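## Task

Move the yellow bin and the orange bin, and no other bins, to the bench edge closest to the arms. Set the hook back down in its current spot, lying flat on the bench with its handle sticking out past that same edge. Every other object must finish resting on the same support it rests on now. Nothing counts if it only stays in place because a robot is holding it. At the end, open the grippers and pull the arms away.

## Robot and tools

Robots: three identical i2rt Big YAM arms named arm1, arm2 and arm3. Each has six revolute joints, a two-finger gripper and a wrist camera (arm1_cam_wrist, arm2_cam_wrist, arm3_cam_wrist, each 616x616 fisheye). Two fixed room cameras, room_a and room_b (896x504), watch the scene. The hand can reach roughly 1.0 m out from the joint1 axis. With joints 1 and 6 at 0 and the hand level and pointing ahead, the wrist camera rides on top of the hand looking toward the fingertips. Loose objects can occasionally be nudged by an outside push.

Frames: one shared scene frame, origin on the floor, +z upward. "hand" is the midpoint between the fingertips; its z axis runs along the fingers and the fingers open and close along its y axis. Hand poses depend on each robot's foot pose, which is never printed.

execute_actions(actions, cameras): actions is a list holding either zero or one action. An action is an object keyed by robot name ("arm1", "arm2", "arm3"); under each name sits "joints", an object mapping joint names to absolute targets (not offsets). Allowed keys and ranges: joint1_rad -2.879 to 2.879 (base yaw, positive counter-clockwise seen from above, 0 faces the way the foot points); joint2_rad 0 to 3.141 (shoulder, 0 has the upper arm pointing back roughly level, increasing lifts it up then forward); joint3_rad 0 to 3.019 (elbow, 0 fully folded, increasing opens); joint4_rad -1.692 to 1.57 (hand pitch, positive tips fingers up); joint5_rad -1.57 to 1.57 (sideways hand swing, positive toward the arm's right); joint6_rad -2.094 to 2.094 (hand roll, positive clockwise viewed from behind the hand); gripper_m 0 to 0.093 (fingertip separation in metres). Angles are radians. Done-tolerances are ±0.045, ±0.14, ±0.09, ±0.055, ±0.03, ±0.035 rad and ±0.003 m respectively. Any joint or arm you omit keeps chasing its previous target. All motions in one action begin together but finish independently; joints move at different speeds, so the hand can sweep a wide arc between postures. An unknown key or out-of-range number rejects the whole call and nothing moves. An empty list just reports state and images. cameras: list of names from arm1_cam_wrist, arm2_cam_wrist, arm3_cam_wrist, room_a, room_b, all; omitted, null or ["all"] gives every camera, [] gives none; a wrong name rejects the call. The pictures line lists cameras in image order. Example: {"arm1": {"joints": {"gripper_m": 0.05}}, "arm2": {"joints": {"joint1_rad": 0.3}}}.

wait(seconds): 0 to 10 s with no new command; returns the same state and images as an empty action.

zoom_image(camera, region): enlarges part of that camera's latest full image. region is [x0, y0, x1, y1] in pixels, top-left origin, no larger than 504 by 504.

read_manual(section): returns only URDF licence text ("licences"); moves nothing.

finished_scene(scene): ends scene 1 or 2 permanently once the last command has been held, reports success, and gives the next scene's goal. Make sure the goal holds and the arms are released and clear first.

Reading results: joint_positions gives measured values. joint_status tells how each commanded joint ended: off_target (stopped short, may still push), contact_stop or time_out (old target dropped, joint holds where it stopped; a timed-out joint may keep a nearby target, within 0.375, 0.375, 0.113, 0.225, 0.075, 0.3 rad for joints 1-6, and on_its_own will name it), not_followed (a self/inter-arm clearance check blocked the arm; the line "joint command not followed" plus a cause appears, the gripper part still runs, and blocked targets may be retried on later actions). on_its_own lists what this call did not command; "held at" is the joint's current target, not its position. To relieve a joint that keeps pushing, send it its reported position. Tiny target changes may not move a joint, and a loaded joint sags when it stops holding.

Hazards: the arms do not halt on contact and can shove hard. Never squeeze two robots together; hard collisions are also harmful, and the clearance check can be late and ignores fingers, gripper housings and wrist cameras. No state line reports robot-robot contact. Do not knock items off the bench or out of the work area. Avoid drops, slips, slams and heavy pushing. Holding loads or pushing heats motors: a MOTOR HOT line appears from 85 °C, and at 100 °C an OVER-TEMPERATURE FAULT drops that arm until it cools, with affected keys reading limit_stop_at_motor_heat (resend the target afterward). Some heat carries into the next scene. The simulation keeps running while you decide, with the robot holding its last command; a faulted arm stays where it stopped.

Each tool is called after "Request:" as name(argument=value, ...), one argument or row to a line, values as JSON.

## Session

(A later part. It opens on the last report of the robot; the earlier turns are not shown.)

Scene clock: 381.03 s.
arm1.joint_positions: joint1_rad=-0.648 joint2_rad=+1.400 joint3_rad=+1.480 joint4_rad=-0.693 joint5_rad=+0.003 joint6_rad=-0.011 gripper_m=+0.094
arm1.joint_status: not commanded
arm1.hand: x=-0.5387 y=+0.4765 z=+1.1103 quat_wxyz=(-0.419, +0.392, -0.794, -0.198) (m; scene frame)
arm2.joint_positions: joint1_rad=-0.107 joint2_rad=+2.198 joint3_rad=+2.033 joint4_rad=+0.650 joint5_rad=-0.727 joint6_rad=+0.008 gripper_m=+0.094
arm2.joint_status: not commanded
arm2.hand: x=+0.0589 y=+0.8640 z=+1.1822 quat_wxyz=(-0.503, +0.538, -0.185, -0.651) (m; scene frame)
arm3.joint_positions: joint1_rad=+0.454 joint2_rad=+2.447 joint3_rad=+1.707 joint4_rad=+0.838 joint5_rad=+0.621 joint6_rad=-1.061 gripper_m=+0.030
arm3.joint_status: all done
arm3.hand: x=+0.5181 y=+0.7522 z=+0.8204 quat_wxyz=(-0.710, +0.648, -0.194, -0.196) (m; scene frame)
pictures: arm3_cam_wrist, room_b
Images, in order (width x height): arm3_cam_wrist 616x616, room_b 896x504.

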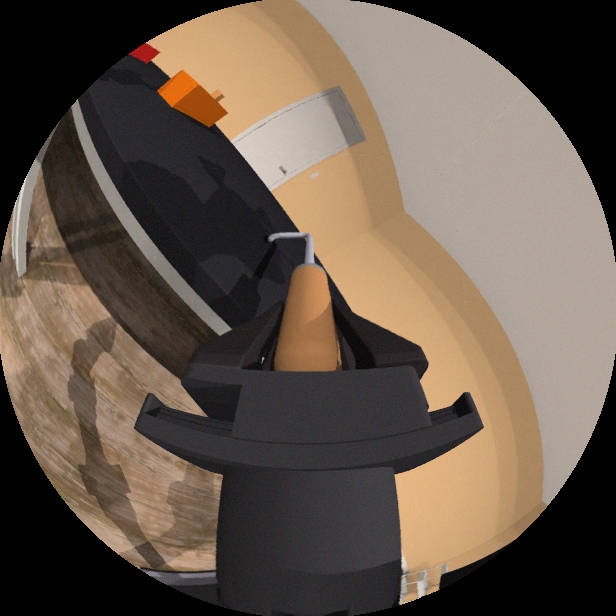

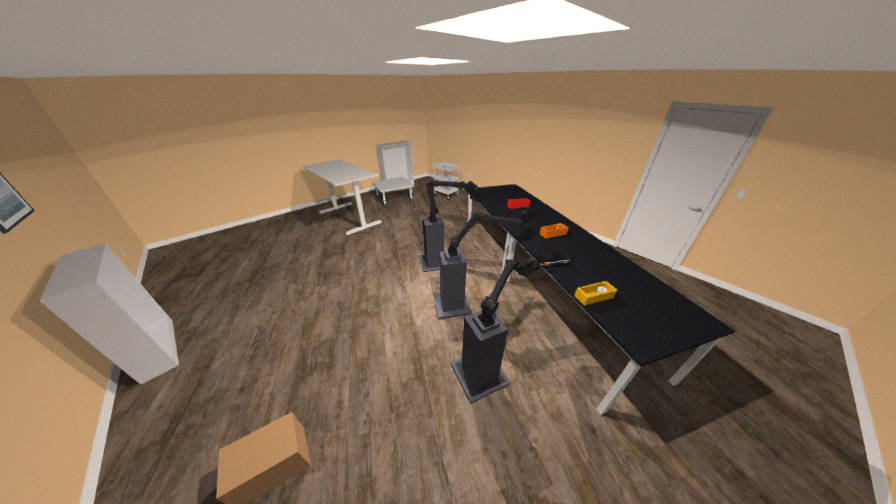

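Request:
execute_actions(
  actions=[
    {"arm3": {"joints": {"joint6_rad": 0.0, "joint4_rad": 0.75}}},
  ],
  cameras=["arm3_cam_wrist", "room_b"],
)

Scene clock: 388.03 s.
arm1.joint_positions: joint1_rad=-0.648 joint2_rad=+1.400 joint3_rad=+1.480 joint4_rad=-0.693 joint5_rad=+0.003 joint6_rad=-0.011 gripper_m=+0.094
arm1.joint_status: not commanded
arm1.hand: x=-0.5387 y=+0.4765 z=+1.1103 quat_wxyz=(-0.419, +0.392, -0.794, -0.198) (m; scene frame)
arm2.joint_positions: joint1_rad=-0.107 joint2_rad=+2.198 joint3_rad=+2.033 joint4_rad=+0.650 joint5_rad=-0.727 joint6_rad=+0.008 gripper_m=+0.094
arm2.joint_status: not commanded
arm2.hand: x=+0.0589 y=+0.8640 z=+1.1822 quat_wxyz=(-0.503, +0.538, -0.185, -0.651) (m; scene frame)
arm3.joint_positions: joint1_rad=+0.454 joint2_rad=+2.423 joint3_rad=+1.707 joint4_rad=+0.732 joint5_rad=+0.622 joint6_rad=-0.018 gripper_m=+0.030
arm3.joint_status: all done
arm3.hand: x=+0.5175 y=+0.7545 z=+0.8176 quat_wxyz=(-0.514, +0.494, -0.497, -0.495) (m; scene frame)
pictures: arm3_cam_wrist, room_b
Images, in order (width x height): arm3_cam_wrist 616x616, room_b 896x504.

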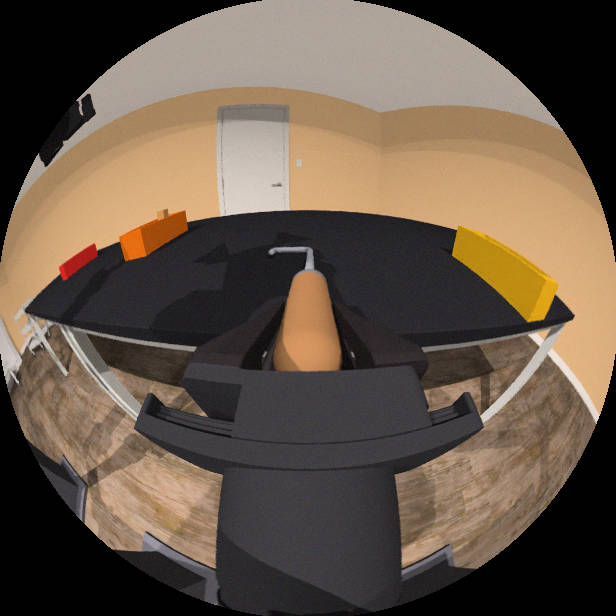

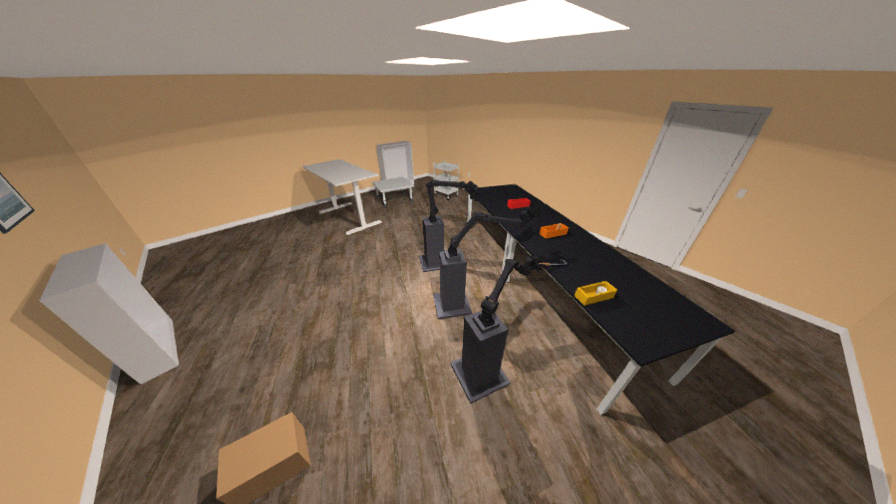

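Request:
execute_actions(
  actions=[
    {"arm3": {"joints": {"joint2_rad": 2.45}}},
  ],
  cameras=["arm3_cam_wrist"],
)

Scene clock: 391.77 s.
arm1.joint_positions: joint1_rad=-0.648 joint2_rad=+1.400 joint3_rad=+1.480 joint4_rad=-0.693 joint5_rad=+0.003 joint6_rad=-0.011 gripper_m=+0.094
arm1.joint_status: not commanded
arm1.hand: x=-0.5387 y=+0.4765 z=+1.1103 quat_wxyz=(-0.419, +0.392, -0.794, -0.198) (m; scene frame)
arm2.joint_positions: joint1_rad=-0.107 joint2_rad=+2.198 joint3_rad=+2.033 joint4_rad=+0.650 joint5_rad=-0.727 joint6_rad=+0.008 gripper_m=+0.094
arm2.joint_status: not commanded
arm2.hand: x=+0.0589 y=+0.8640 z=+1.1822 quat_wxyz=(-0.503, +0.538, -0.185, -0.651) (m; scene frame)
arm3.joint_positions: joint1_rad=+0.454 joint2_rad=+2.441 joint3_rad=+1.708 joint4_rad=+0.732 joint5_rad=+0.622 joint6_rad=-0.014 gripper_m=+0.030
arm3.joint_status: all done
arm3.hand: x=+0.5180 y=+0.7539 z=+0.8028 quat_wxyz=(-0.511, +0.499, -0.499, -0.490) (m; scene frame)
pictures: arm3_cam_wrist
Images, in order (width x height): arm3_cam_wrist 616x616.

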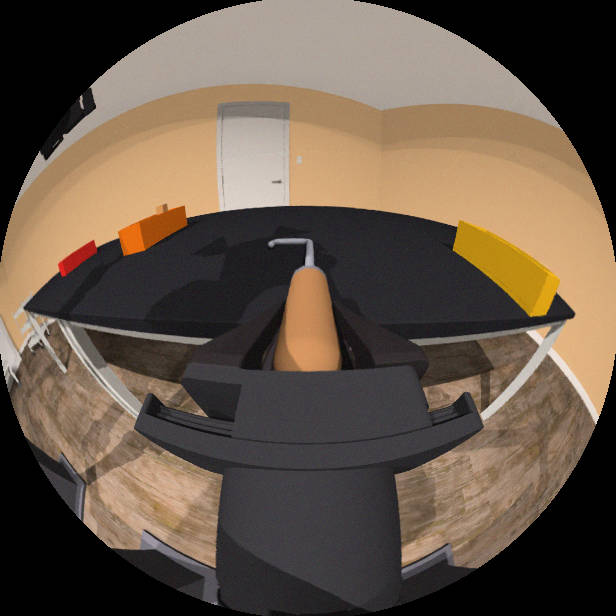

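Request:
execute_actions(
  actions=[
    {"arm3": {"joints": {"joint2_rad": 2.478}}},
  ],
  cameras=["arm3_cam_wrist"],
)

Scene clock: 393.77 s.
arm1.joint_positions: joint1_rad=-0.648 joint2_rad=+1.400 joint3_rad=+1.480 joint4_rad=-0.693 joint5_rad=+0.003 joint6_rad=-0.011 gripper_m=+0.094
arm1.joint_status: not commanded
arm1.hand: x=-0.5387 y=+0.4765 z=+1.1103 quat_wxyz=(-0.419, +0.392, -0.794, -0.198) (m; scene frame)
arm2.joint_positions: joint1_rad=-0.107 joint2_rad=+2.198 joint3_rad=+2.033 joint4_rad=+0.650 joint5_rad=-0.727 joint6_rad=+0.008 gripper_m=+0.094
arm2.joint_status: not commanded
arm2.hand: x=+0.0589 y=+0.8640 z=+1.1822 quat_wxyz=(-0.503, +0.538, -0.185, -0.651) (m; scene frame)
arm3.joint_positions: joint1_rad=+0.454 joint2_rad=+2.451 joint3_rad=+1.711 joint4_rad=+0.739 joint5_rad=+0.622 joint6_rad=-0.013 gripper_m=+0.030
arm3.joint_status: all done
arm3.hand: x=+0.5180 y=+0.7540 z=+0.7974 quat_wxyz=(-0.511, +0.499, -0.499, -0.491) (m; scene frame)
pictures: arm3_cam_wrist
Images, in order (width x height): arm3_cam_wrist 616x616.

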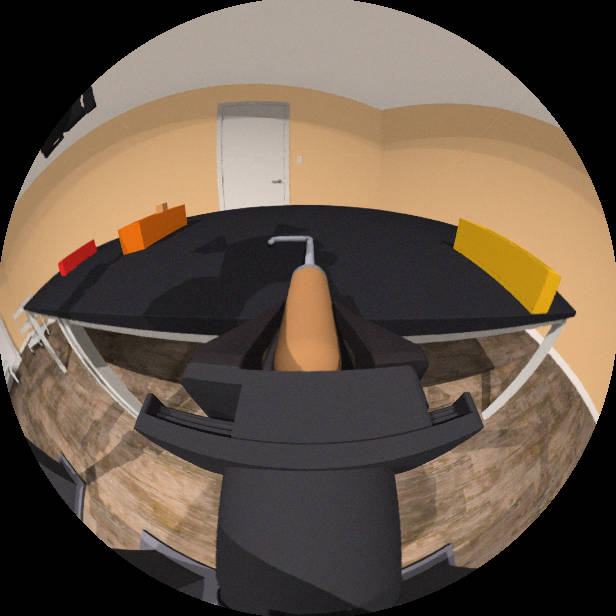

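Request:
execute_actions(
  actions=[
    {"arm3": {"joints": {"joint3_rad": 1.69}}},
  ],
  cameras=["arm3_cam_wrist"],
)

Scene clock: 398.60 s.
arm1.joint_positions: joint1_rad=-0.648 joint2_rad=+1.400 joint3_rad=+1.480 joint4_rad=-0.693 joint5_rad=+0.003 joint6_rad=-0.011 gripper_m=+0.094
arm1.joint_status: not commanded
arm1.hand: x=-0.5387 y=+0.4765 z=+1.1103 quat_wxyz=(-0.419, +0.392, -0.794, -0.198) (m; scene frame)
arm2.joint_positions: joint1_rad=-0.107 joint2_rad=+2.198 joint3_rad=+2.033 joint4_rad=+0.650 joint5_rad=-0.727 joint6_rad=+0.008 gripper_m=+0.094
arm2.joint_status: not commanded
arm2.hand: x=+0.0589 y=+0.8640 z=+1.1822 quat_wxyz=(-0.503, +0.538, -0.185, -0.651) (m; scene frame)
arm3.joint_positions: joint1_rad=+0.454 joint2_rad=+2.451 joint3_rad=+1.696 joint4_rad=+0.742 joint5_rad=+0.621 joint6_rad=-0.011 gripper_m=+0.030
arm3.joint_status: all done
arm3.hand: x=+0.5201 y=+0.7507 z=+0.7902 quat_wxyz=(-0.509, +0.503, -0.500, -0.487) (m; scene frame)
pictures: arm3_cam_wrist
Images, in order (width x height): arm3_cam_wrist 616x616.

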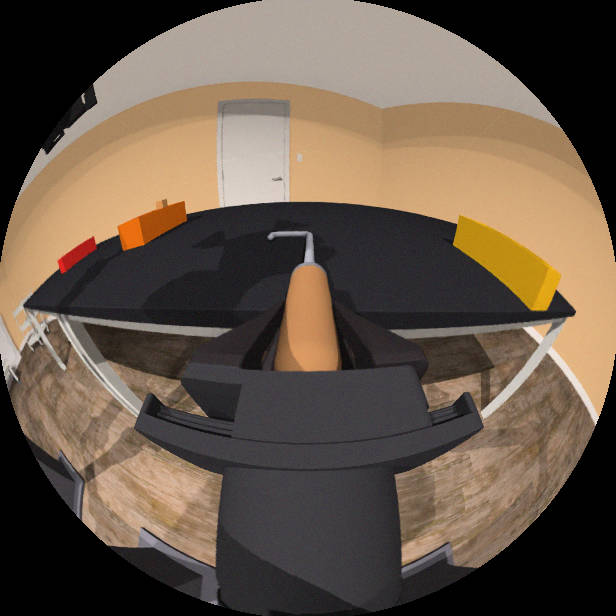

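Request:
execute_actions(
  actions=[
    {"arm3": {"joints": {"joint3_rad": 1.668}}},
  ],
  cameras=["arm3_cam_wrist"],
)

Request:
execute_actions(
  actions=[
    {"arm3": {"joints": {"gripper_m": 0.085, "joint2_rad": 2.45, "joint3_rad": 1.70}}},
  ],
  cameras=["arm3_cam_wrist"],
)

Scene clock: 402.20 s.
arm1.joint_positions: joint1_rad=-0.648 joint2_rad=+1.400 joint3_rad=+1.480 joint4_rad=-0.693 joint5_rad=+0.003 joint6_rad=-0.011 gripper_m=+0.094
arm1.joint_status: not commanded
arm1.hand: x=-0.5387 y=+0.4765 z=+1.1103 quat_wxyz=(-0.419, +0.392, -0.794, -0.198) (m; scene frame)
arm2.joint_positions: joint1_rad=-0.107 joint2_rad=+2.198 joint3_rad=+2.033 joint4_rad=+0.650 joint5_rad=-0.727 joint6_rad=+0.008 gripper_m=+0.094
arm2.joint_status: not commanded
arm2.hand: x=+0.0589 y=+0.8640 z=+1.1822 quat_wxyz=(-0.503, +0.538, -0.185, -0.651) (m; scene frame)
arm3.joint_positions: joint1_rad=+0.454 joint2_rad=+2.451 joint3_rad=+1.673 joint4_rad=+0.746 joint5_rad=+0.620 joint6_rad=-0.005 gripper_m=+0.030
arm3.joint_status: all done
arm3.hand: x=+0.5236 y=+0.7457 z=+0.7800 quat_wxyz=(-0.507, +0.508, -0.502, -0.482) (m; scene frame)
pictures: arm3_cam_wrist
Images, in order (width x height): arm3_cam_wrist 616x616.

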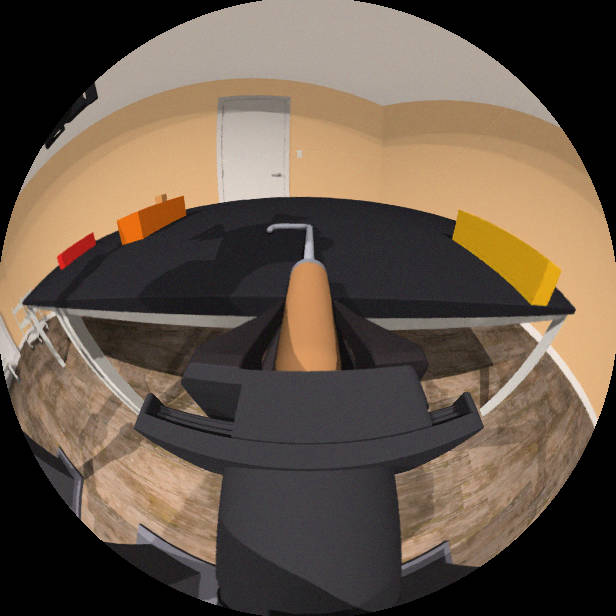

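Scene clock: 402.87 s.
arm1.joint_positions: joint1_rad=-0.648 joint2_rad=+1.400 joint3_rad=+1.480 joint4_rad=-0.693 joint5_rad=+0.003 joint6_rad=-0.011 gripper_m=+0.094
arm1.joint_status: not commanded
arm1.hand: x=-0.5387 y=+0.4765 z=+1.1103 quat_wxyz=(-0.419, +0.392, -0.794, -0.198) (m; scene frame)
arm2.joint_positions: joint1_rad=-0.107 joint2_rad=+2.198 joint3_rad=+2.033 joint4_rad=+0.650 joint5_rad=-0.727 joint6_rad=+0.008 gripper_m=+0.094
arm2.joint_status: not commanded
arm2.hand: x=+0.0589 y=+0.8640 z=+1.1822 quat_wxyz=(-0.503, +0.538, -0.185, -0.651) (m; scene frame)
arm3.joint_positions: joint1_rad=+0.454 joint2_rad=+2.451 joint3_rad=+1.673 joint4_rad=+0.746 joint5_rad=+0.620 joint6_rad=-0.005 gripper_m=+0.085
arm3.joint_status: all done
arm3.hand: x=+0.5235 y=+0.7458 z=+0.7803 quat_wxyz=(-0.507, +0.508, -0.502, -0.482) (m; scene frame)
pictures: arm3_cam_wrist
Images, in order (width x height): arm3_cam_wrist 616x616.

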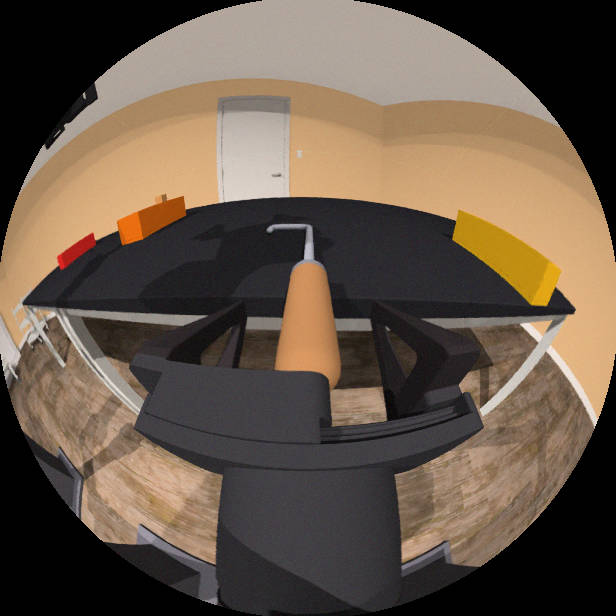

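Request:
execute_actions(
  actions=[
    {"arm3": {"joints": {"joint2_rad": 2.2}}},
  ],
  cameras=["arm3_cam_wrist"],
)

Request:
execute_actions(
  actions=[
    {"arm3": {"joints": {"joint1_rad": -0.2, "joint2_rad": 1.7, "joint3_rad": 1.2, "joint6_rad": -1.57, "gripper_m": 0.09}}},
  ],
  cameras=["room_b"],
)

Request:
execute_actions(
  actions=[
    {"arm2": {"joints": {"joint1_rad": -0.648, "joint2_rad": 2.5}}},
  ],
  cameras=["arm2_cam_wrist", "room_b"],
)

Scene clock: 409.87 s.
arm1.joint_positions: joint1_rad=-0.648 joint2_rad=+1.400 joint3_rad=+1.480 joint4_rad=-0.693 joint5_rad=+0.003 joint6_rad=-0.011 gripper_m=+0.094
arm1.joint_status: not commanded
arm1.hand: x=-0.5387 y=+0.4765 z=+1.1103 quat_wxyz=(-0.419, +0.392, -0.794, -0.198) (m; scene frame)
arm2.joint_positions: joint1_rad=-0.107 joint2_rad=+2.198 joint3_rad=+2.033 joint4_rad=+0.650 joint5_rad=-0.727 joint6_rad=+0.008 gripper_m=+0.094
arm2.joint_status: not commanded
arm2.hand: x=+0.0589 y=+0.8640 z=+1.1822 quat_wxyz=(-0.503, +0.538, -0.185, -0.651) (m; scene frame)
arm3.joint_positions: joint1_rad=+0.454 joint2_rad=+2.182 joint3_rad=+1.694 joint4_rad=+0.751 joint5_rad=+0.620 joint6_rad=-0.005 gripper_m=+0.085
arm3.joint_status: all done
arm3.hand: x=+0.5243 y=+0.7412 z=+1.0143 quat_wxyz=(-0.521, +0.402, -0.480, -0.581) (m; scene frame)
pictures: arm3_cam_wrist
Images, in order (width x height): arm3_cam_wrist 616x616.

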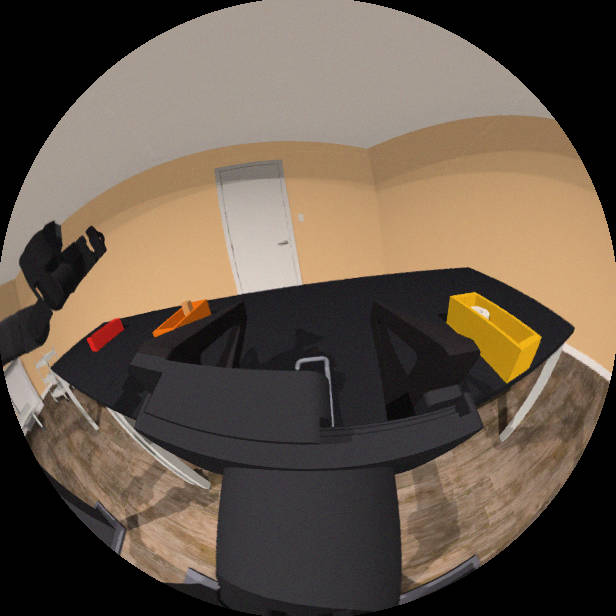

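Scene clock: 412.03 s.
arm1.joint_positions: joint1_rad=-0.648 joint2_rad=+1.400 joint3_rad=+1.480 joint4_rad=-0.693 joint5_rad=+0.003 joint6_rad=-0.011 gripper_m=+0.094
arm1.joint_status: not commanded
arm1.hand: x=-0.5387 y=+0.4765 z=+1.1103 quat_wxyz=(-0.419, +0.392, -0.794, -0.198) (m; scene frame)
arm2.joint_positions: joint1_rad=-0.107 joint2_rad=+2.198 joint3_rad=+2.033 joint4_rad=+0.650 joint5_rad=-0.727 joint6_rad=+0.008 gripper_m=+0.094
arm2.joint_status: not commanded
arm2.hand: x=+0.0589 y=+0.8640 z=+1.1822 quat_wxyz=(-0.503, +0.538, -0.185, -0.651) (m; scene frame)
arm3.joint_positions: joint1_rad=-0.194 joint2_rad=+1.681 joint3_rad=+1.203 joint4_rad=+0.751 joint5_rad=+0.621 joint6_rad=-1.554 gripper_m=+0.090
arm3.joint_status: all done
arm3.hand: x=+1.0469 y=+0.6632 z=+1.1203 quat_wxyz=(-0.758, +0.565, -0.259, +0.197) (m; scene frame)
pictures: room_b
Images, in order (width x height): room_b 896x504.

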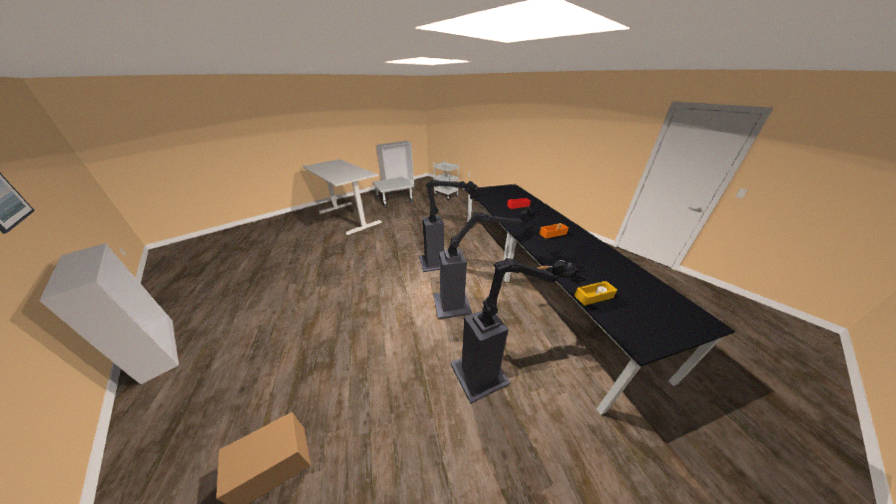

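Scene clock: 414.20 s.
arm1.joint_positions: joint1_rad=-0.648 joint2_rad=+1.400 joint3_rad=+1.480 joint4_rad=-0.693 joint5_rad=+0.003 joint6_rad=-0.011 gripper_m=+0.094
arm1.joint_status: not commanded
arm1.hand: x=-0.5387 y=+0.4765 z=+1.1103 quat_wxyz=(-0.419, +0.392, -0.794, -0.198) (m; scene frame)
arm2.joint_positions: joint1_rad=-0.655 joint2_rad=+2.516 joint3_rad=+2.044 joint4_rad=+0.654 joint5_rad=-0.730 joint6_rad=+0.008 gripper_m=+0.094
arm2.joint_status: all done
arm2.hand: x=+0.5326 y=+0.7438 z=+0.9111 quat_wxyz=(-0.566, +0.485, -0.443, -0.499) (m; scene frame)
arm3.joint_positions: joint1_rad=-0.194 joint2_rad=+1.681 joint3_rad=+1.203 joint4_rad=+0.751 joint5_rad=+0.621 joint6_rad=-1.554 gripper_m=+0.090
arm3.joint_status: not commanded
arm3.hand: x=+1.0469 y=+0.6632 z=+1.1203 quat_wxyz=(-0.758, +0.565, -0.259, +0.197) (m; scene frame)
pictures: arm2_cam_wrist, room_b
Images, in order (width x height): arm2_cam_wrist 616x616, room_b 896x504.

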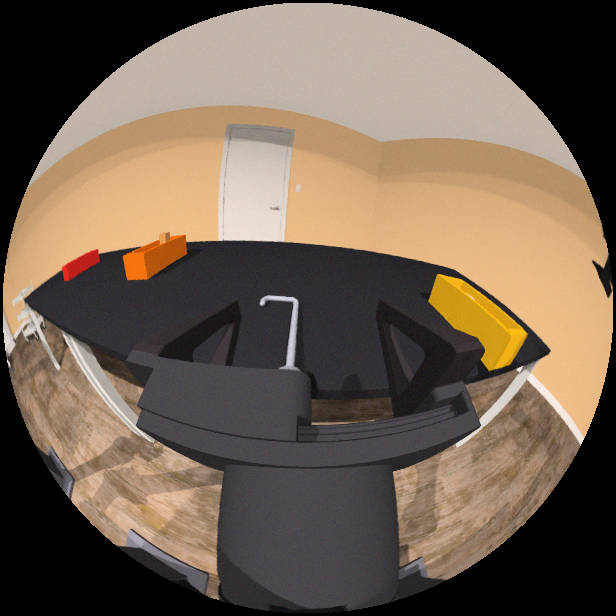

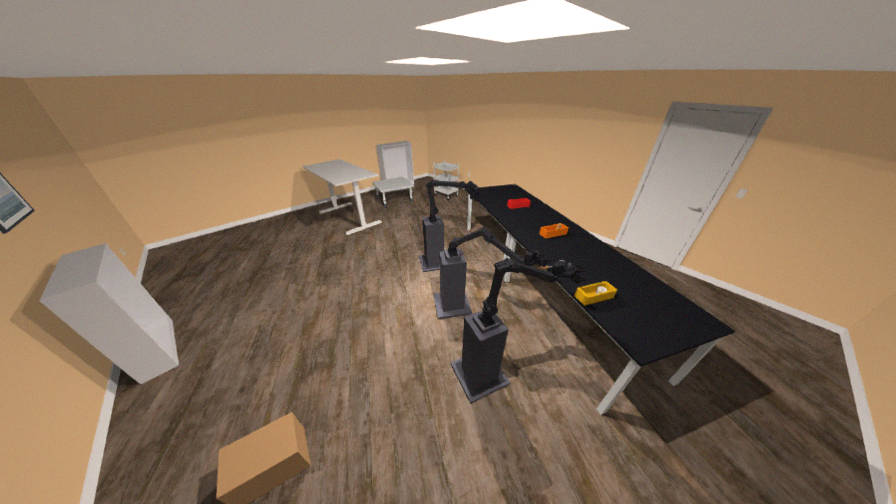

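Request:
execute_actions(
  actions=[
    {"arm2": {"joints": {"joint2_rad": 2.622}}},
  ],
  cameras=["arm2_cam_wrist"],
)

Scene clock: 422.63 s.
arm1.joint_positions: joint1_rad=-0.648 joint2_rad=+1.400 joint3_rad=+1.480 joint4_rad=-0.693 joint5_rad=+0.003 joint6_rad=-0.011 gripper_m=+0.094
arm1.joint_status: not commanded
arm1.hand: x=-0.5387 y=+0.4765 z=+1.1103 quat_wxyz=(-0.419, +0.392, -0.794, -0.198) (m; scene frame)
arm2.joint_positions: joint1_rad=-0.655 joint2_rad=+2.629 joint3_rad=+2.044 joint4_rad=+0.654 joint5_rad=-0.730 joint6_rad=+0.008 gripper_m=+0.094
arm2.joint_status: all done
arm2.hand: x=+0.5305 y=+0.7424 z=+0.8105 quat_wxyz=(-0.528, +0.488, -0.484, -0.499) (m; scene frame)
arm3.joint_positions: joint1_rad=-0.194 joint2_rad=+1.681 joint3_rad=+1.203 joint4_rad=+0.751 joint5_rad=+0.621 joint6_rad=-1.554 gripper_m=+0.090
arm3.joint_status: not commanded
arm3.hand: x=+1.0469 y=+0.6632 z=+1.1203 quat_wxyz=(-0.758, +0.565, -0.259, +0.197) (m; scene frame)
pictures: arm2_cam_wrist
Images, in order (width x height): arm2_cam_wrist 616x616.

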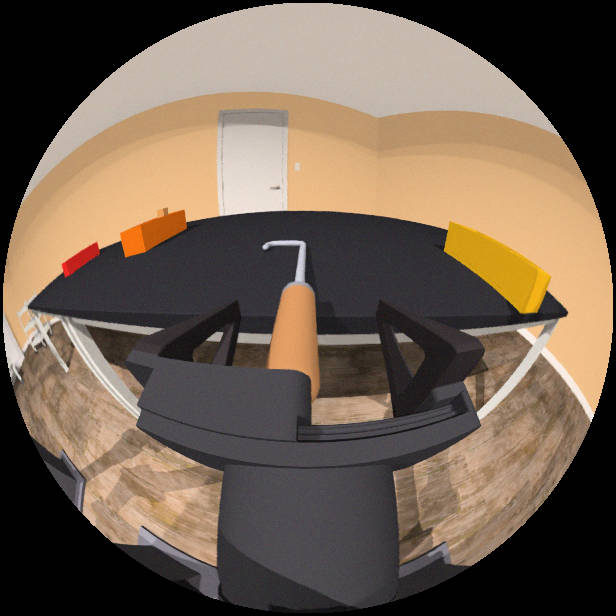

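Request:
execute_actions(
  actions=[
    {"arm2": {"joints": {"joint1_rad": -0.636, "joint4_rad": 0.615}}},
  ],
  cameras=["arm2_cam_wrist"],
)

Scene clock: 428.47 s.
arm1.joint_positions: joint1_rad=-0.648 joint2_rad=+1.400 joint3_rad=+1.480 joint4_rad=-0.693 joint5_rad=+0.003 joint6_rad=-0.011 gripper_m=+0.094
arm1.joint_status: not commanded
arm1.hand: x=-0.5387 y=+0.4765 z=+1.1103 quat_wxyz=(-0.419, +0.392, -0.794, -0.198) (m; scene frame)
arm2.joint_positions: joint1_rad=-0.641 joint2_rad=+2.629 joint3_rad=+2.044 joint4_rad=+0.623 joint5_rad=-0.730 joint6_rad=+0.008 gripper_m=+0.094
arm2.joint_status: all done
arm2.hand: x=+0.5205 y=+0.7500 z=+0.8044 quat_wxyz=(-0.514, +0.492, -0.492, -0.502) (m; scene frame)
arm3.joint_positions: joint1_rad=-0.194 joint2_rad=+1.681 joint3_rad=+1.203 joint4_rad=+0.751 joint5_rad=+0.621 joint6_rad=-1.554 gripper_m=+0.090
arm3.joint_status: not commanded
arm3.hand: x=+1.0469 y=+0.6632 z=+1.1203 quat_wxyz=(-0.758, +0.565, -0.259, +0.197) (m; scene frame)
pictures: arm2_cam_wrist
Images, in order (width x height): arm2_cam_wrist 616x616.

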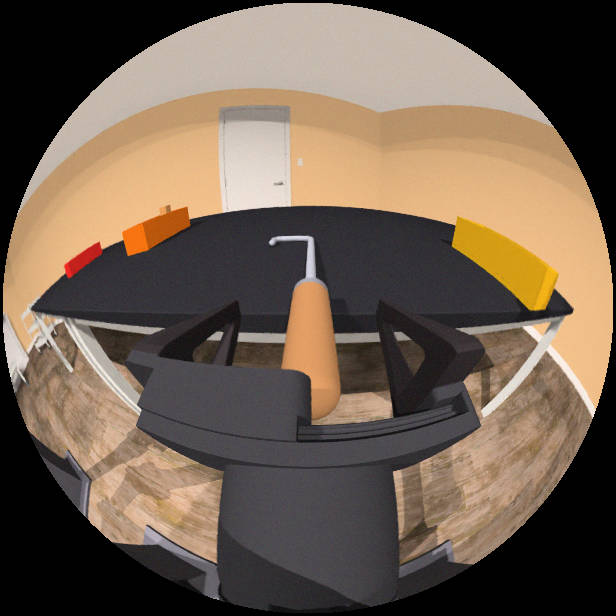

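Request:
execute_actions(
  actions=[
    {"arm2": {"joints": {"joint3_rad": 2.02}}},
  ],
  cameras=["arm2_cam_wrist"],
)

Scene clock: 431.90 s.
arm1.joint_positions: joint1_rad=-0.648 joint2_rad=+1.400 joint3_rad=+1.480 joint4_rad=-0.693 joint5_rad=+0.003 joint6_rad=-0.011 gripper_m=+0.094
arm1.joint_status: not commanded
arm1.hand: x=-0.5387 y=+0.4765 z=+1.1103 quat_wxyz=(-0.419, +0.392, -0.794, -0.198) (m; scene frame)
arm2.joint_positions: joint1_rad=-0.641 joint2_rad=+2.629 joint3_rad=+2.017 joint4_rad=+0.621 joint5_rad=-0.730 joint6_rad=+0.008 gripper_m=+0.094
arm2.joint_status: all done
arm2.hand: x=+0.5167 y=+0.7460 z=+0.7904 quat_wxyz=(-0.504, +0.493, -0.502, -0.501) (m; scene frame)
arm3.joint_positions: joint1_rad=-0.194 joint2_rad=+1.681 joint3_rad=+1.203 joint4_rad=+0.751 joint5_rad=+0.621 joint6_rad=-1.554 gripper_m=+0.090
arm3.joint_status: not commanded
arm3.hand: x=+1.0469 y=+0.6632 z=+1.1203 quat_wxyz=(-0.758, +0.565, -0.259, +0.197) (m; scene frame)
pictures: arm2_cam_wrist
Images, in order (width x height): arm2_cam_wrist 616x616.

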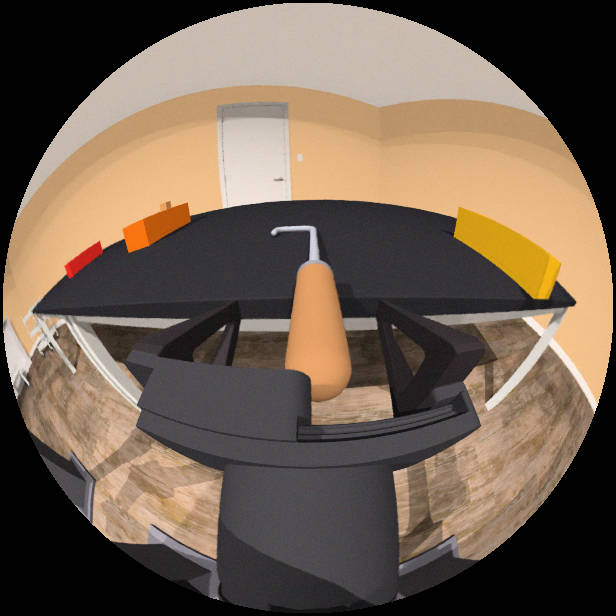

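Request:
execute_actions(
  actions=[
    {"arm2": {"joints": {"gripper_m": 0.01}}},
  ],
  cameras=["arm2_cam_wrist"],
)

Request:
execute_actions(
  actions=[
    {"arm2": {"joints": {"joint4_rad": 0.775, "joint6_rad": -1.0}}},
  ],
  cameras=["arm2_cam_wrist", "room_b"],
)

Scene clock: 435.60 s.
arm1.joint_positions: joint1_rad=-0.648 joint2_rad=+1.400 joint3_rad=+1.480 joint4_rad=-0.693 joint5_rad=+0.003 joint6_rad=-0.011 gripper_m=+0.094
arm1.joint_status: not commanded
arm1.hand: x=-0.5387 y=+0.4765 z=+1.1103 quat_wxyz=(-0.419, +0.392, -0.794, -0.198) (m; scene frame)
arm2.joint_positions: joint1_rad=-0.641 joint2_rad=+2.629 joint3_rad=+2.017 joint4_rad=+0.621 joint5_rad=-0.729 joint6_rad=+0.008 gripper_m=+0.030
arm2.joint_status: gripper_m off_target (ended at +0.030, target +0.010)
arm2.hand: x=+0.5168 y=+0.7460 z=+0.7904 quat_wxyz=(-0.504, +0.493, -0.502, -0.501) (m; scene frame)
arm3.joint_positions: joint1_rad=-0.194 joint2_rad=+1.681 joint3_rad=+1.203 joint4_rad=+0.751 joint5_rad=+0.621 joint6_rad=-1.554 gripper_m=+0.090
arm3.joint_status: not commanded
arm3.hand: x=+1.0469 y=+0.6632 z=+1.1203 quat_wxyz=(-0.758, +0.565, -0.259, +0.197) (m; scene frame)
pictures: arm2_cam_wrist
Images, in order (width x height): arm2_cam_wrist 616x616.

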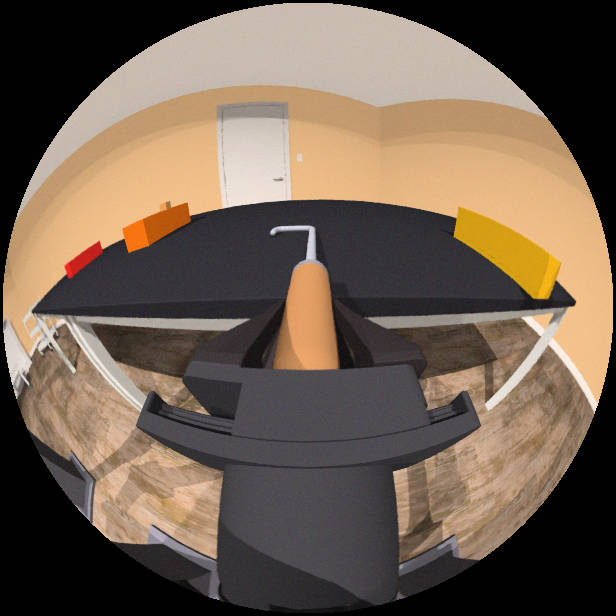

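Scene clock: 437.47 s.
arm1.joint_positions: joint1_rad=-0.648 joint2_rad=+1.400 joint3_rad=+1.480 joint4_rad=-0.693 joint5_rad=+0.003 joint6_rad=-0.011 gripper_m=+0.094
arm1.joint_status: not commanded
arm1.hand: x=-0.5387 y=+0.4765 z=+1.1103 quat_wxyz=(-0.419, +0.392, -0.794, -0.198) (m; scene frame)
arm2.joint_positions: joint1_rad=-0.638 joint2_rad=+2.631 joint3_rad=+2.003 joint4_rad=+0.763 joint5_rad=-0.733 joint6_rad=-0.975 gripper_m=+0.030
arm2.joint_status: all done
arm2.hand: x=+0.5104 y=+0.7437 z=+0.8098 quat_wxyz=(-0.719, +0.648, -0.169, -0.187) (m; scene frame)
arm3.joint_positions: joint1_rad=-0.194 joint2_rad=+1.681 joint3_rad=+1.203 joint4_rad=+0.751 joint5_rad=+0.621 joint6_rad=-1.554 gripper_m=+0.090
arm3.joint_status: not commanded
arm3.hand: x=+1.0469 y=+0.6632 z=+1.1203 quat_wxyz=(-0.758, +0.565, -0.259, +0.197) (m; scene frame)
pictures: arm2_cam_wrist, room_b
Images, in order (width x height): arm2_cam_wrist 616x616, room_b 896x504.

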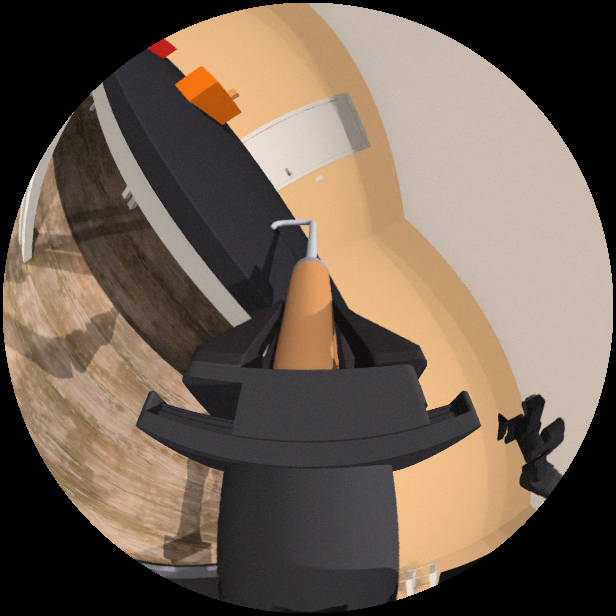

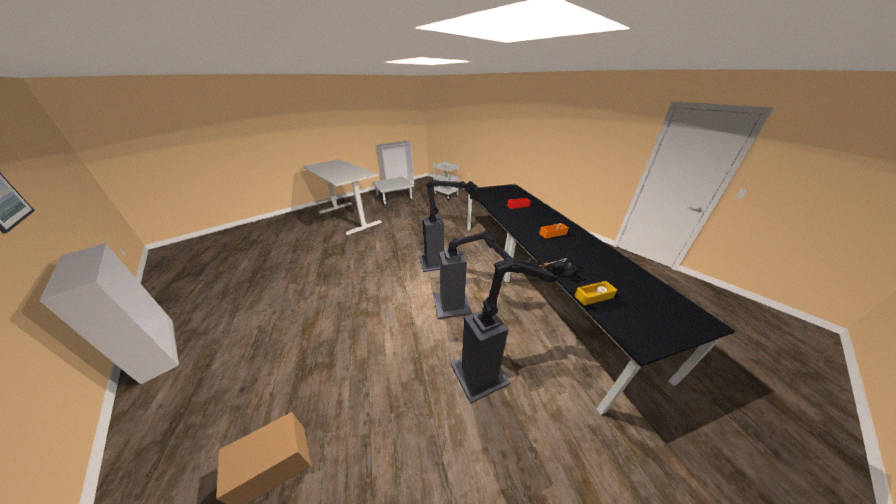

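Request:
execute_actions(
  actions=[
    {"arm2": {"joints": {"joint2_rad": 2.33, "joint6_rad": -1.565, "joint4_rad": 0.89}}},
  ],
  cameras=["arm2_cam_wrist"],
)

Request:
execute_actions(
  actions=[
    {"arm2": {"joints": {"joint1_rad": 0.105, "joint5_rad": -0.01, "joint3_rad": 1.76}}},
  ],
  cameras=["arm1_cam_wrist", "arm2_cam_wrist", "room_a", "room_b"],
)

Scene clock: 448.87 s.
arm1.joint_positions: joint1_rad=-0.648 joint2_rad=+1.400 joint3_rad=+1.480 joint4_rad=-0.693 joint5_rad=+0.003 joint6_rad=-0.011 gripper_m=+0.094
arm1.joint_status: not commanded
arm1.hand: x=-0.5387 y=+0.4765 z=+1.1103 quat_wxyz=(-0.419, +0.392, -0.794, -0.198) (m; scene frame)
arm2.joint_positions: joint1_rad=-0.638 joint2_rad=+2.357 joint3_rad=+1.982 joint4_rad=+0.870 joint5_rad=-0.736 joint6_rad=-1.552 gripper_m=+0.030
arm2.joint_status: all done
arm2.hand: x=+0.4948 y=+0.7258 z=+1.0566 quat_wxyz=(-0.816, +0.557, +0.108, +0.108) (m; scene frame)
arm3.joint_positions: joint1_rad=-0.194 joint2_rad=+1.681 joint3_rad=+1.203 joint4_rad=+0.751 joint5_rad=+0.621 joint6_rad=-1.554 gripper_m=+0.090
arm3.joint_status: not commanded
arm3.hand: x=+1.0469 y=+0.6632 z=+1.1203 quat_wxyz=(-0.758, +0.565, -0.259, +0.197) (m; scene frame)
pictures: arm2_cam_wrist
Images, in order (width x height): arm2_cam_wrist 616x616.

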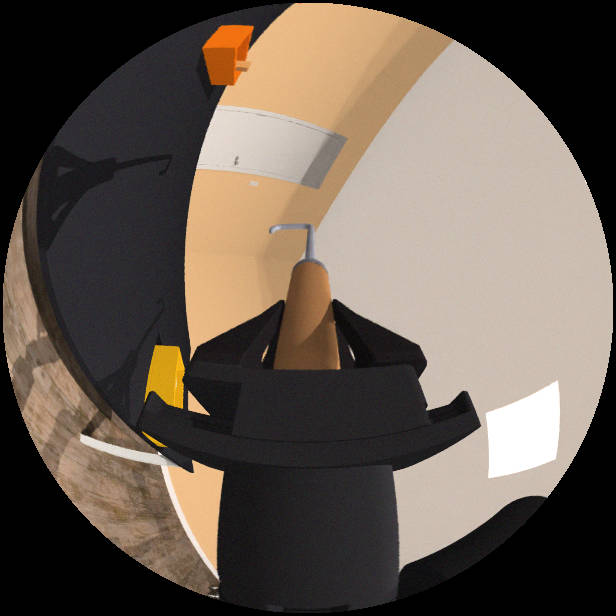

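Scene clock: 451.53 s.
arm1.joint_positions: joint1_rad=-0.648 joint2_rad=+1.400 joint3_rad=+1.480 joint4_rad=-0.693 joint5_rad=+0.003 joint6_rad=-0.011 gripper_m=+0.094
arm1.joint_status: not commanded
arm1.hand: x=-0.5387 y=+0.4765 z=+1.1103 quat_wxyz=(-0.419, +0.392, -0.794, -0.198) (m; scene frame)
arm2.joint_positions: joint1_rad=+0.110 joint2_rad=+2.384 joint3_rad=+1.732 joint4_rad=+0.855 joint5_rad=-0.011 joint6_rad=-1.553 gripper_m=+0.030
arm2.joint_status: all done
arm2.hand: x=-0.0171 y=+0.8926 z=+0.9136 quat_wxyz=(-0.776, +0.630, +0.000, -0.016) (m; scene frame)
arm3.joint_positions: joint1_rad=-0.194 joint2_rad=+1.681 joint3_rad=+1.203 joint4_rad=+0.751 joint5_rad=+0.621 joint6_rad=-1.554 gripper_m=+0.090
arm3.joint_status: not commanded
arm3.hand: x=+1.0469 y=+0.6632 z=+1.1203 quat_wxyz=(-0.758, +0.565, -0.259, +0.197) (m; scene frame)
pictures: arm1_cam_wrist, arm2_cam_wrist, room_a, room_b
Images, in order (width x height): arm1_cam_wrist 616x616, arm2_cam_wrist 616x616, room_a 896x504, room_b 896x504.

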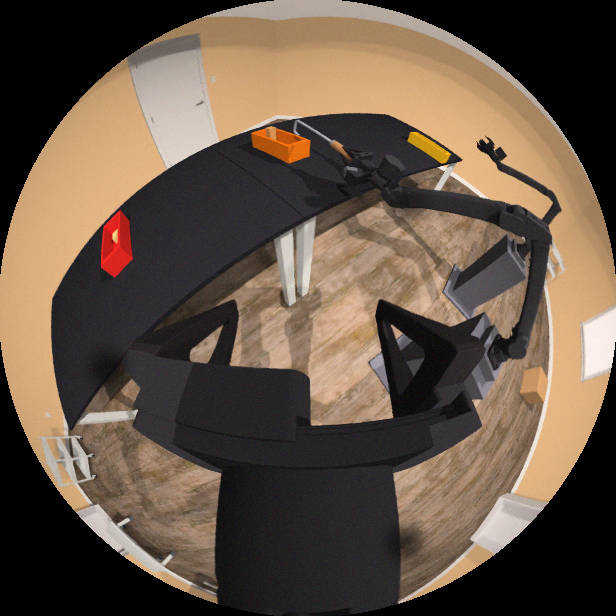

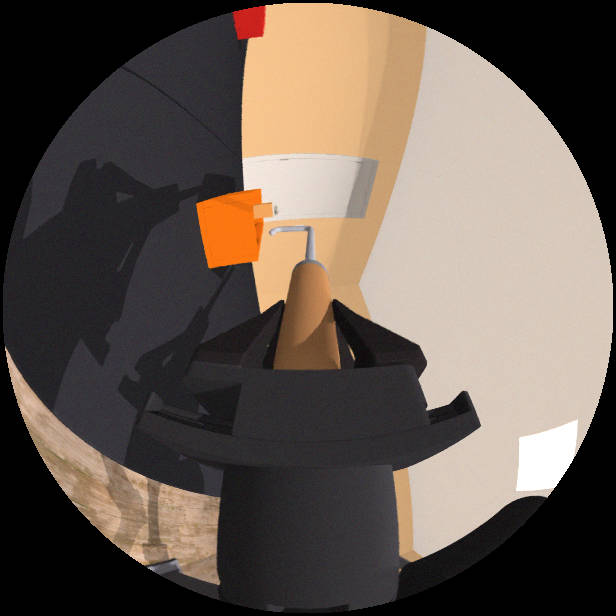

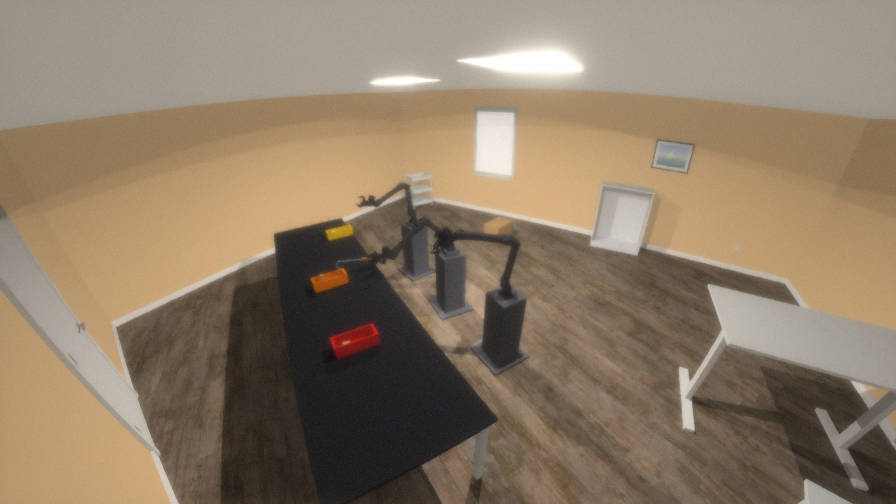

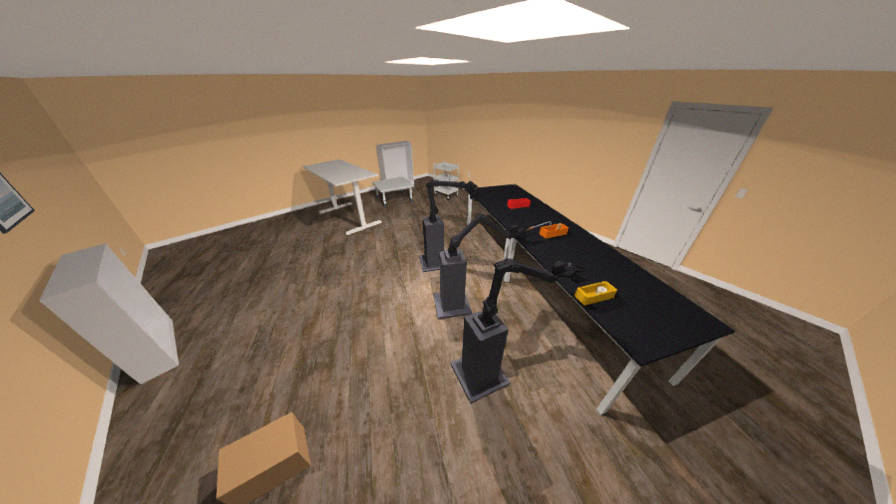

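Request:
zoom_image(
  camera="arm2_cam_wrist",
  region=[180, 170, 340, 290],
)

Request:
zoom_image(
  camera="arm1_cam_wrist",
  region=[240, 105, 380, 195],
)

Request:
zoom_image(
  camera="room_a",
  region=[300, 245, 400, 305],
)

Region (180, 170, 340, 290) of arm2_cam_wrist's 616x616 image, scaled by 3.150, with more detail than that image has; it fills the top 378 rows of this view, and the rest is white.

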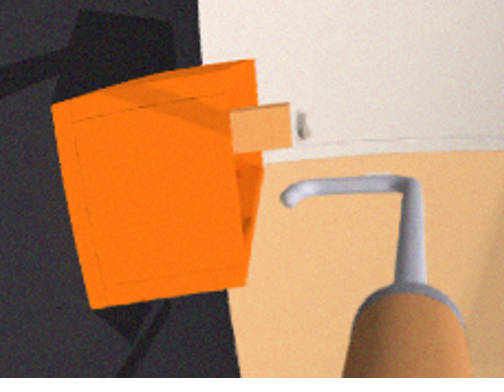

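Region (240, 105, 380, 195) of arm1_cam_wrist's 616x616 image, scaled by 3.600, with more detail than that image has; it fills the top 324 rows of this view, and the rest is white.

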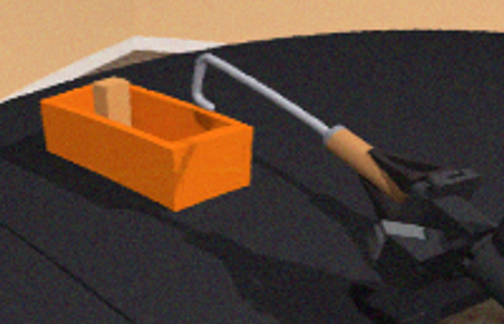

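Region (300, 245, 400, 305) of room_a's 896x504 image, scaled by 5.040, with more detail than that image has; it fills the top 302 rows of this view, and the rest is white.

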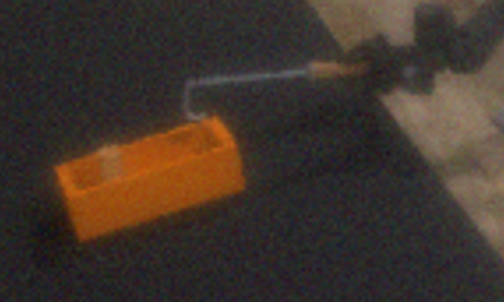

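Request:
execute_actions(
  actions=[
    {"arm2": {"joints": {"joint3_rad": 2.0, "joint5_rad": -0.04}}},
  ],
  cameras=[],
)

Request:
execute_actions(
  actions=[
    {"arm2": {"joints": {"joint2_rad": 2.425, "joint4_rad": 0.70}}},
  ],
  cameras=["arm1_cam_wrist", "arm2_cam_wrist", "room_a"],
)

Scene clock: 490.53 s.
arm1.joint_positions: joint1_rad=-0.648 joint2_rad=+1.400 joint3_rad=+1.480 joint4_rad=-0.693 joint5_rad=+0.003 joint6_rad=-0.011 gripper_m=+0.094
arm1.joint_status: not commanded
arm1.hand: x=-0.5387 y=+0.4765 z=+1.1103 quat_wxyz=(-0.419, +0.392, -0.794, -0.198) (m; scene frame)
arm2.joint_positions: joint1_rad=+0.109 joint2_rad=+2.367 joint3_rad=+1.938 joint4_rad=+0.855 joint5_rad=-0.040 joint6_rad=-1.553 gripper_m=+0.030
arm2.joint_status: all done
arm2.hand: x=-0.0208 y=+0.9153 z=+1.0439 quat_wxyz=(-0.841, +0.540, +0.013, -0.024) (m; scene frame)
arm3.joint_positions: joint1_rad=-0.194 joint2_rad=+1.681 joint3_rad=+1.203 joint4_rad=+0.751 joint5_rad=+0.621 joint6_rad=-1.554 gripper_m=+0.090
arm3.joint_status: not commanded
arm3.hand: x=+1.0469 y=+0.6632 z=+1.1203 quat_wxyz=(-0.758, +0.565, -0.259, +0.197) (m; scene frame)
pictures: none
No camera images: the call's "cameras" was empty. Leave "cameras" out to get every camera's image.

Scene clock: 491.73 s.
arm1.joint_positions: joint1_rad=-0.648 joint2_rad=+1.400 joint3_rad=+1.480 joint4_rad=-0.693 joint5_rad=+0.003 joint6_rad=-0.011 gripper_m=+0.094
arm1.joint_status: not commanded
arm1.hand: x=-0.5387 y=+0.4765 z=+1.1103 quat_wxyz=(-0.419, +0.392, -0.794, -0.198) (m; scene frame)
arm2.joint_positions: joint1_rad=+0.109 joint2_rad=+2.481 joint3_rad=+1.940 joint4_rad=+0.667 joint5_rad=-0.040 joint6_rad=-1.553 gripper_m=+0.030
arm2.joint_status: all done
arm2.hand: x=-0.0218 y=+0.9383 z=+0.8973 quat_wxyz=(-0.751, +0.660, +0.011, -0.025) (m; scene frame)
arm3.joint_positions: joint1_rad=-0.194 joint2_rad=+1.681 joint3_rad=+1.203 joint4_rad=+0.751 joint5_rad=+0.621 joint6_rad=-1.554 gripper_m=+0.090
arm3.joint_status: not commanded
arm3.hand: x=+1.0469 y=+0.6632 z=+1.1203 quat_wxyz=(-0.758, +0.565, -0.259, +0.197) (m; scene frame)
pictures: arm1_cam_wrist, arm2_cam_wrist, room_a
Images, in order (width x height): arm1_cam_wrist 616x616, arm2_cam_wrist 616x616, room_a 896x504.

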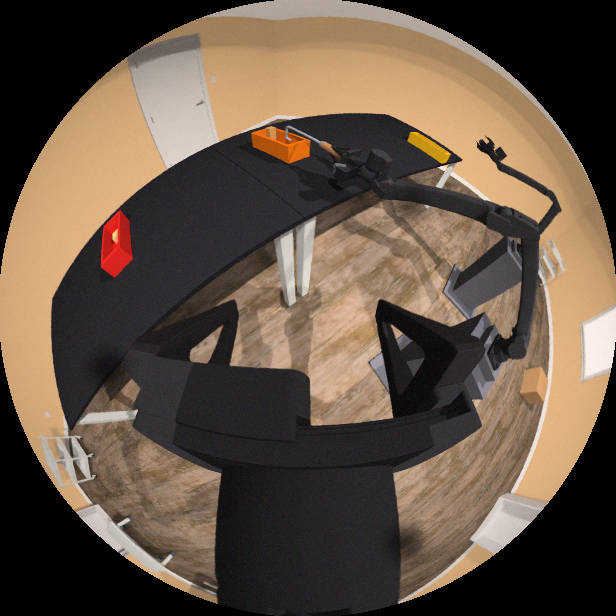

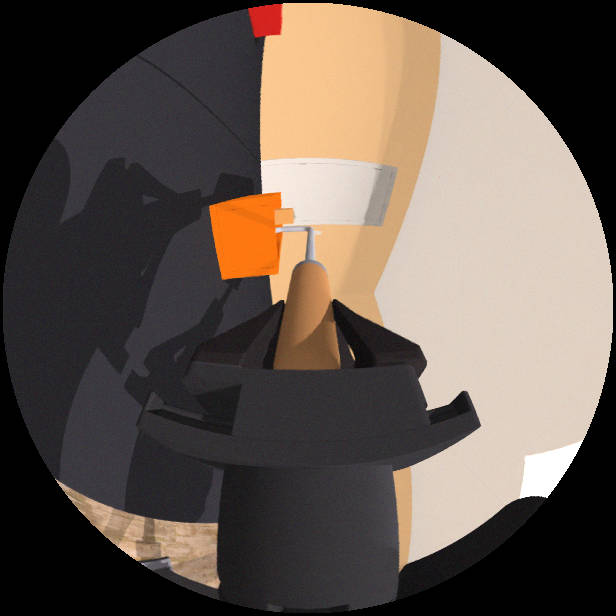

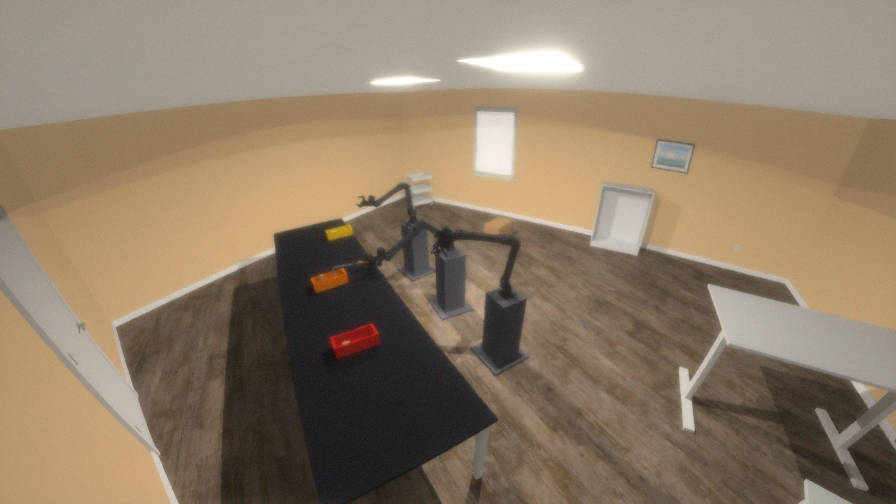

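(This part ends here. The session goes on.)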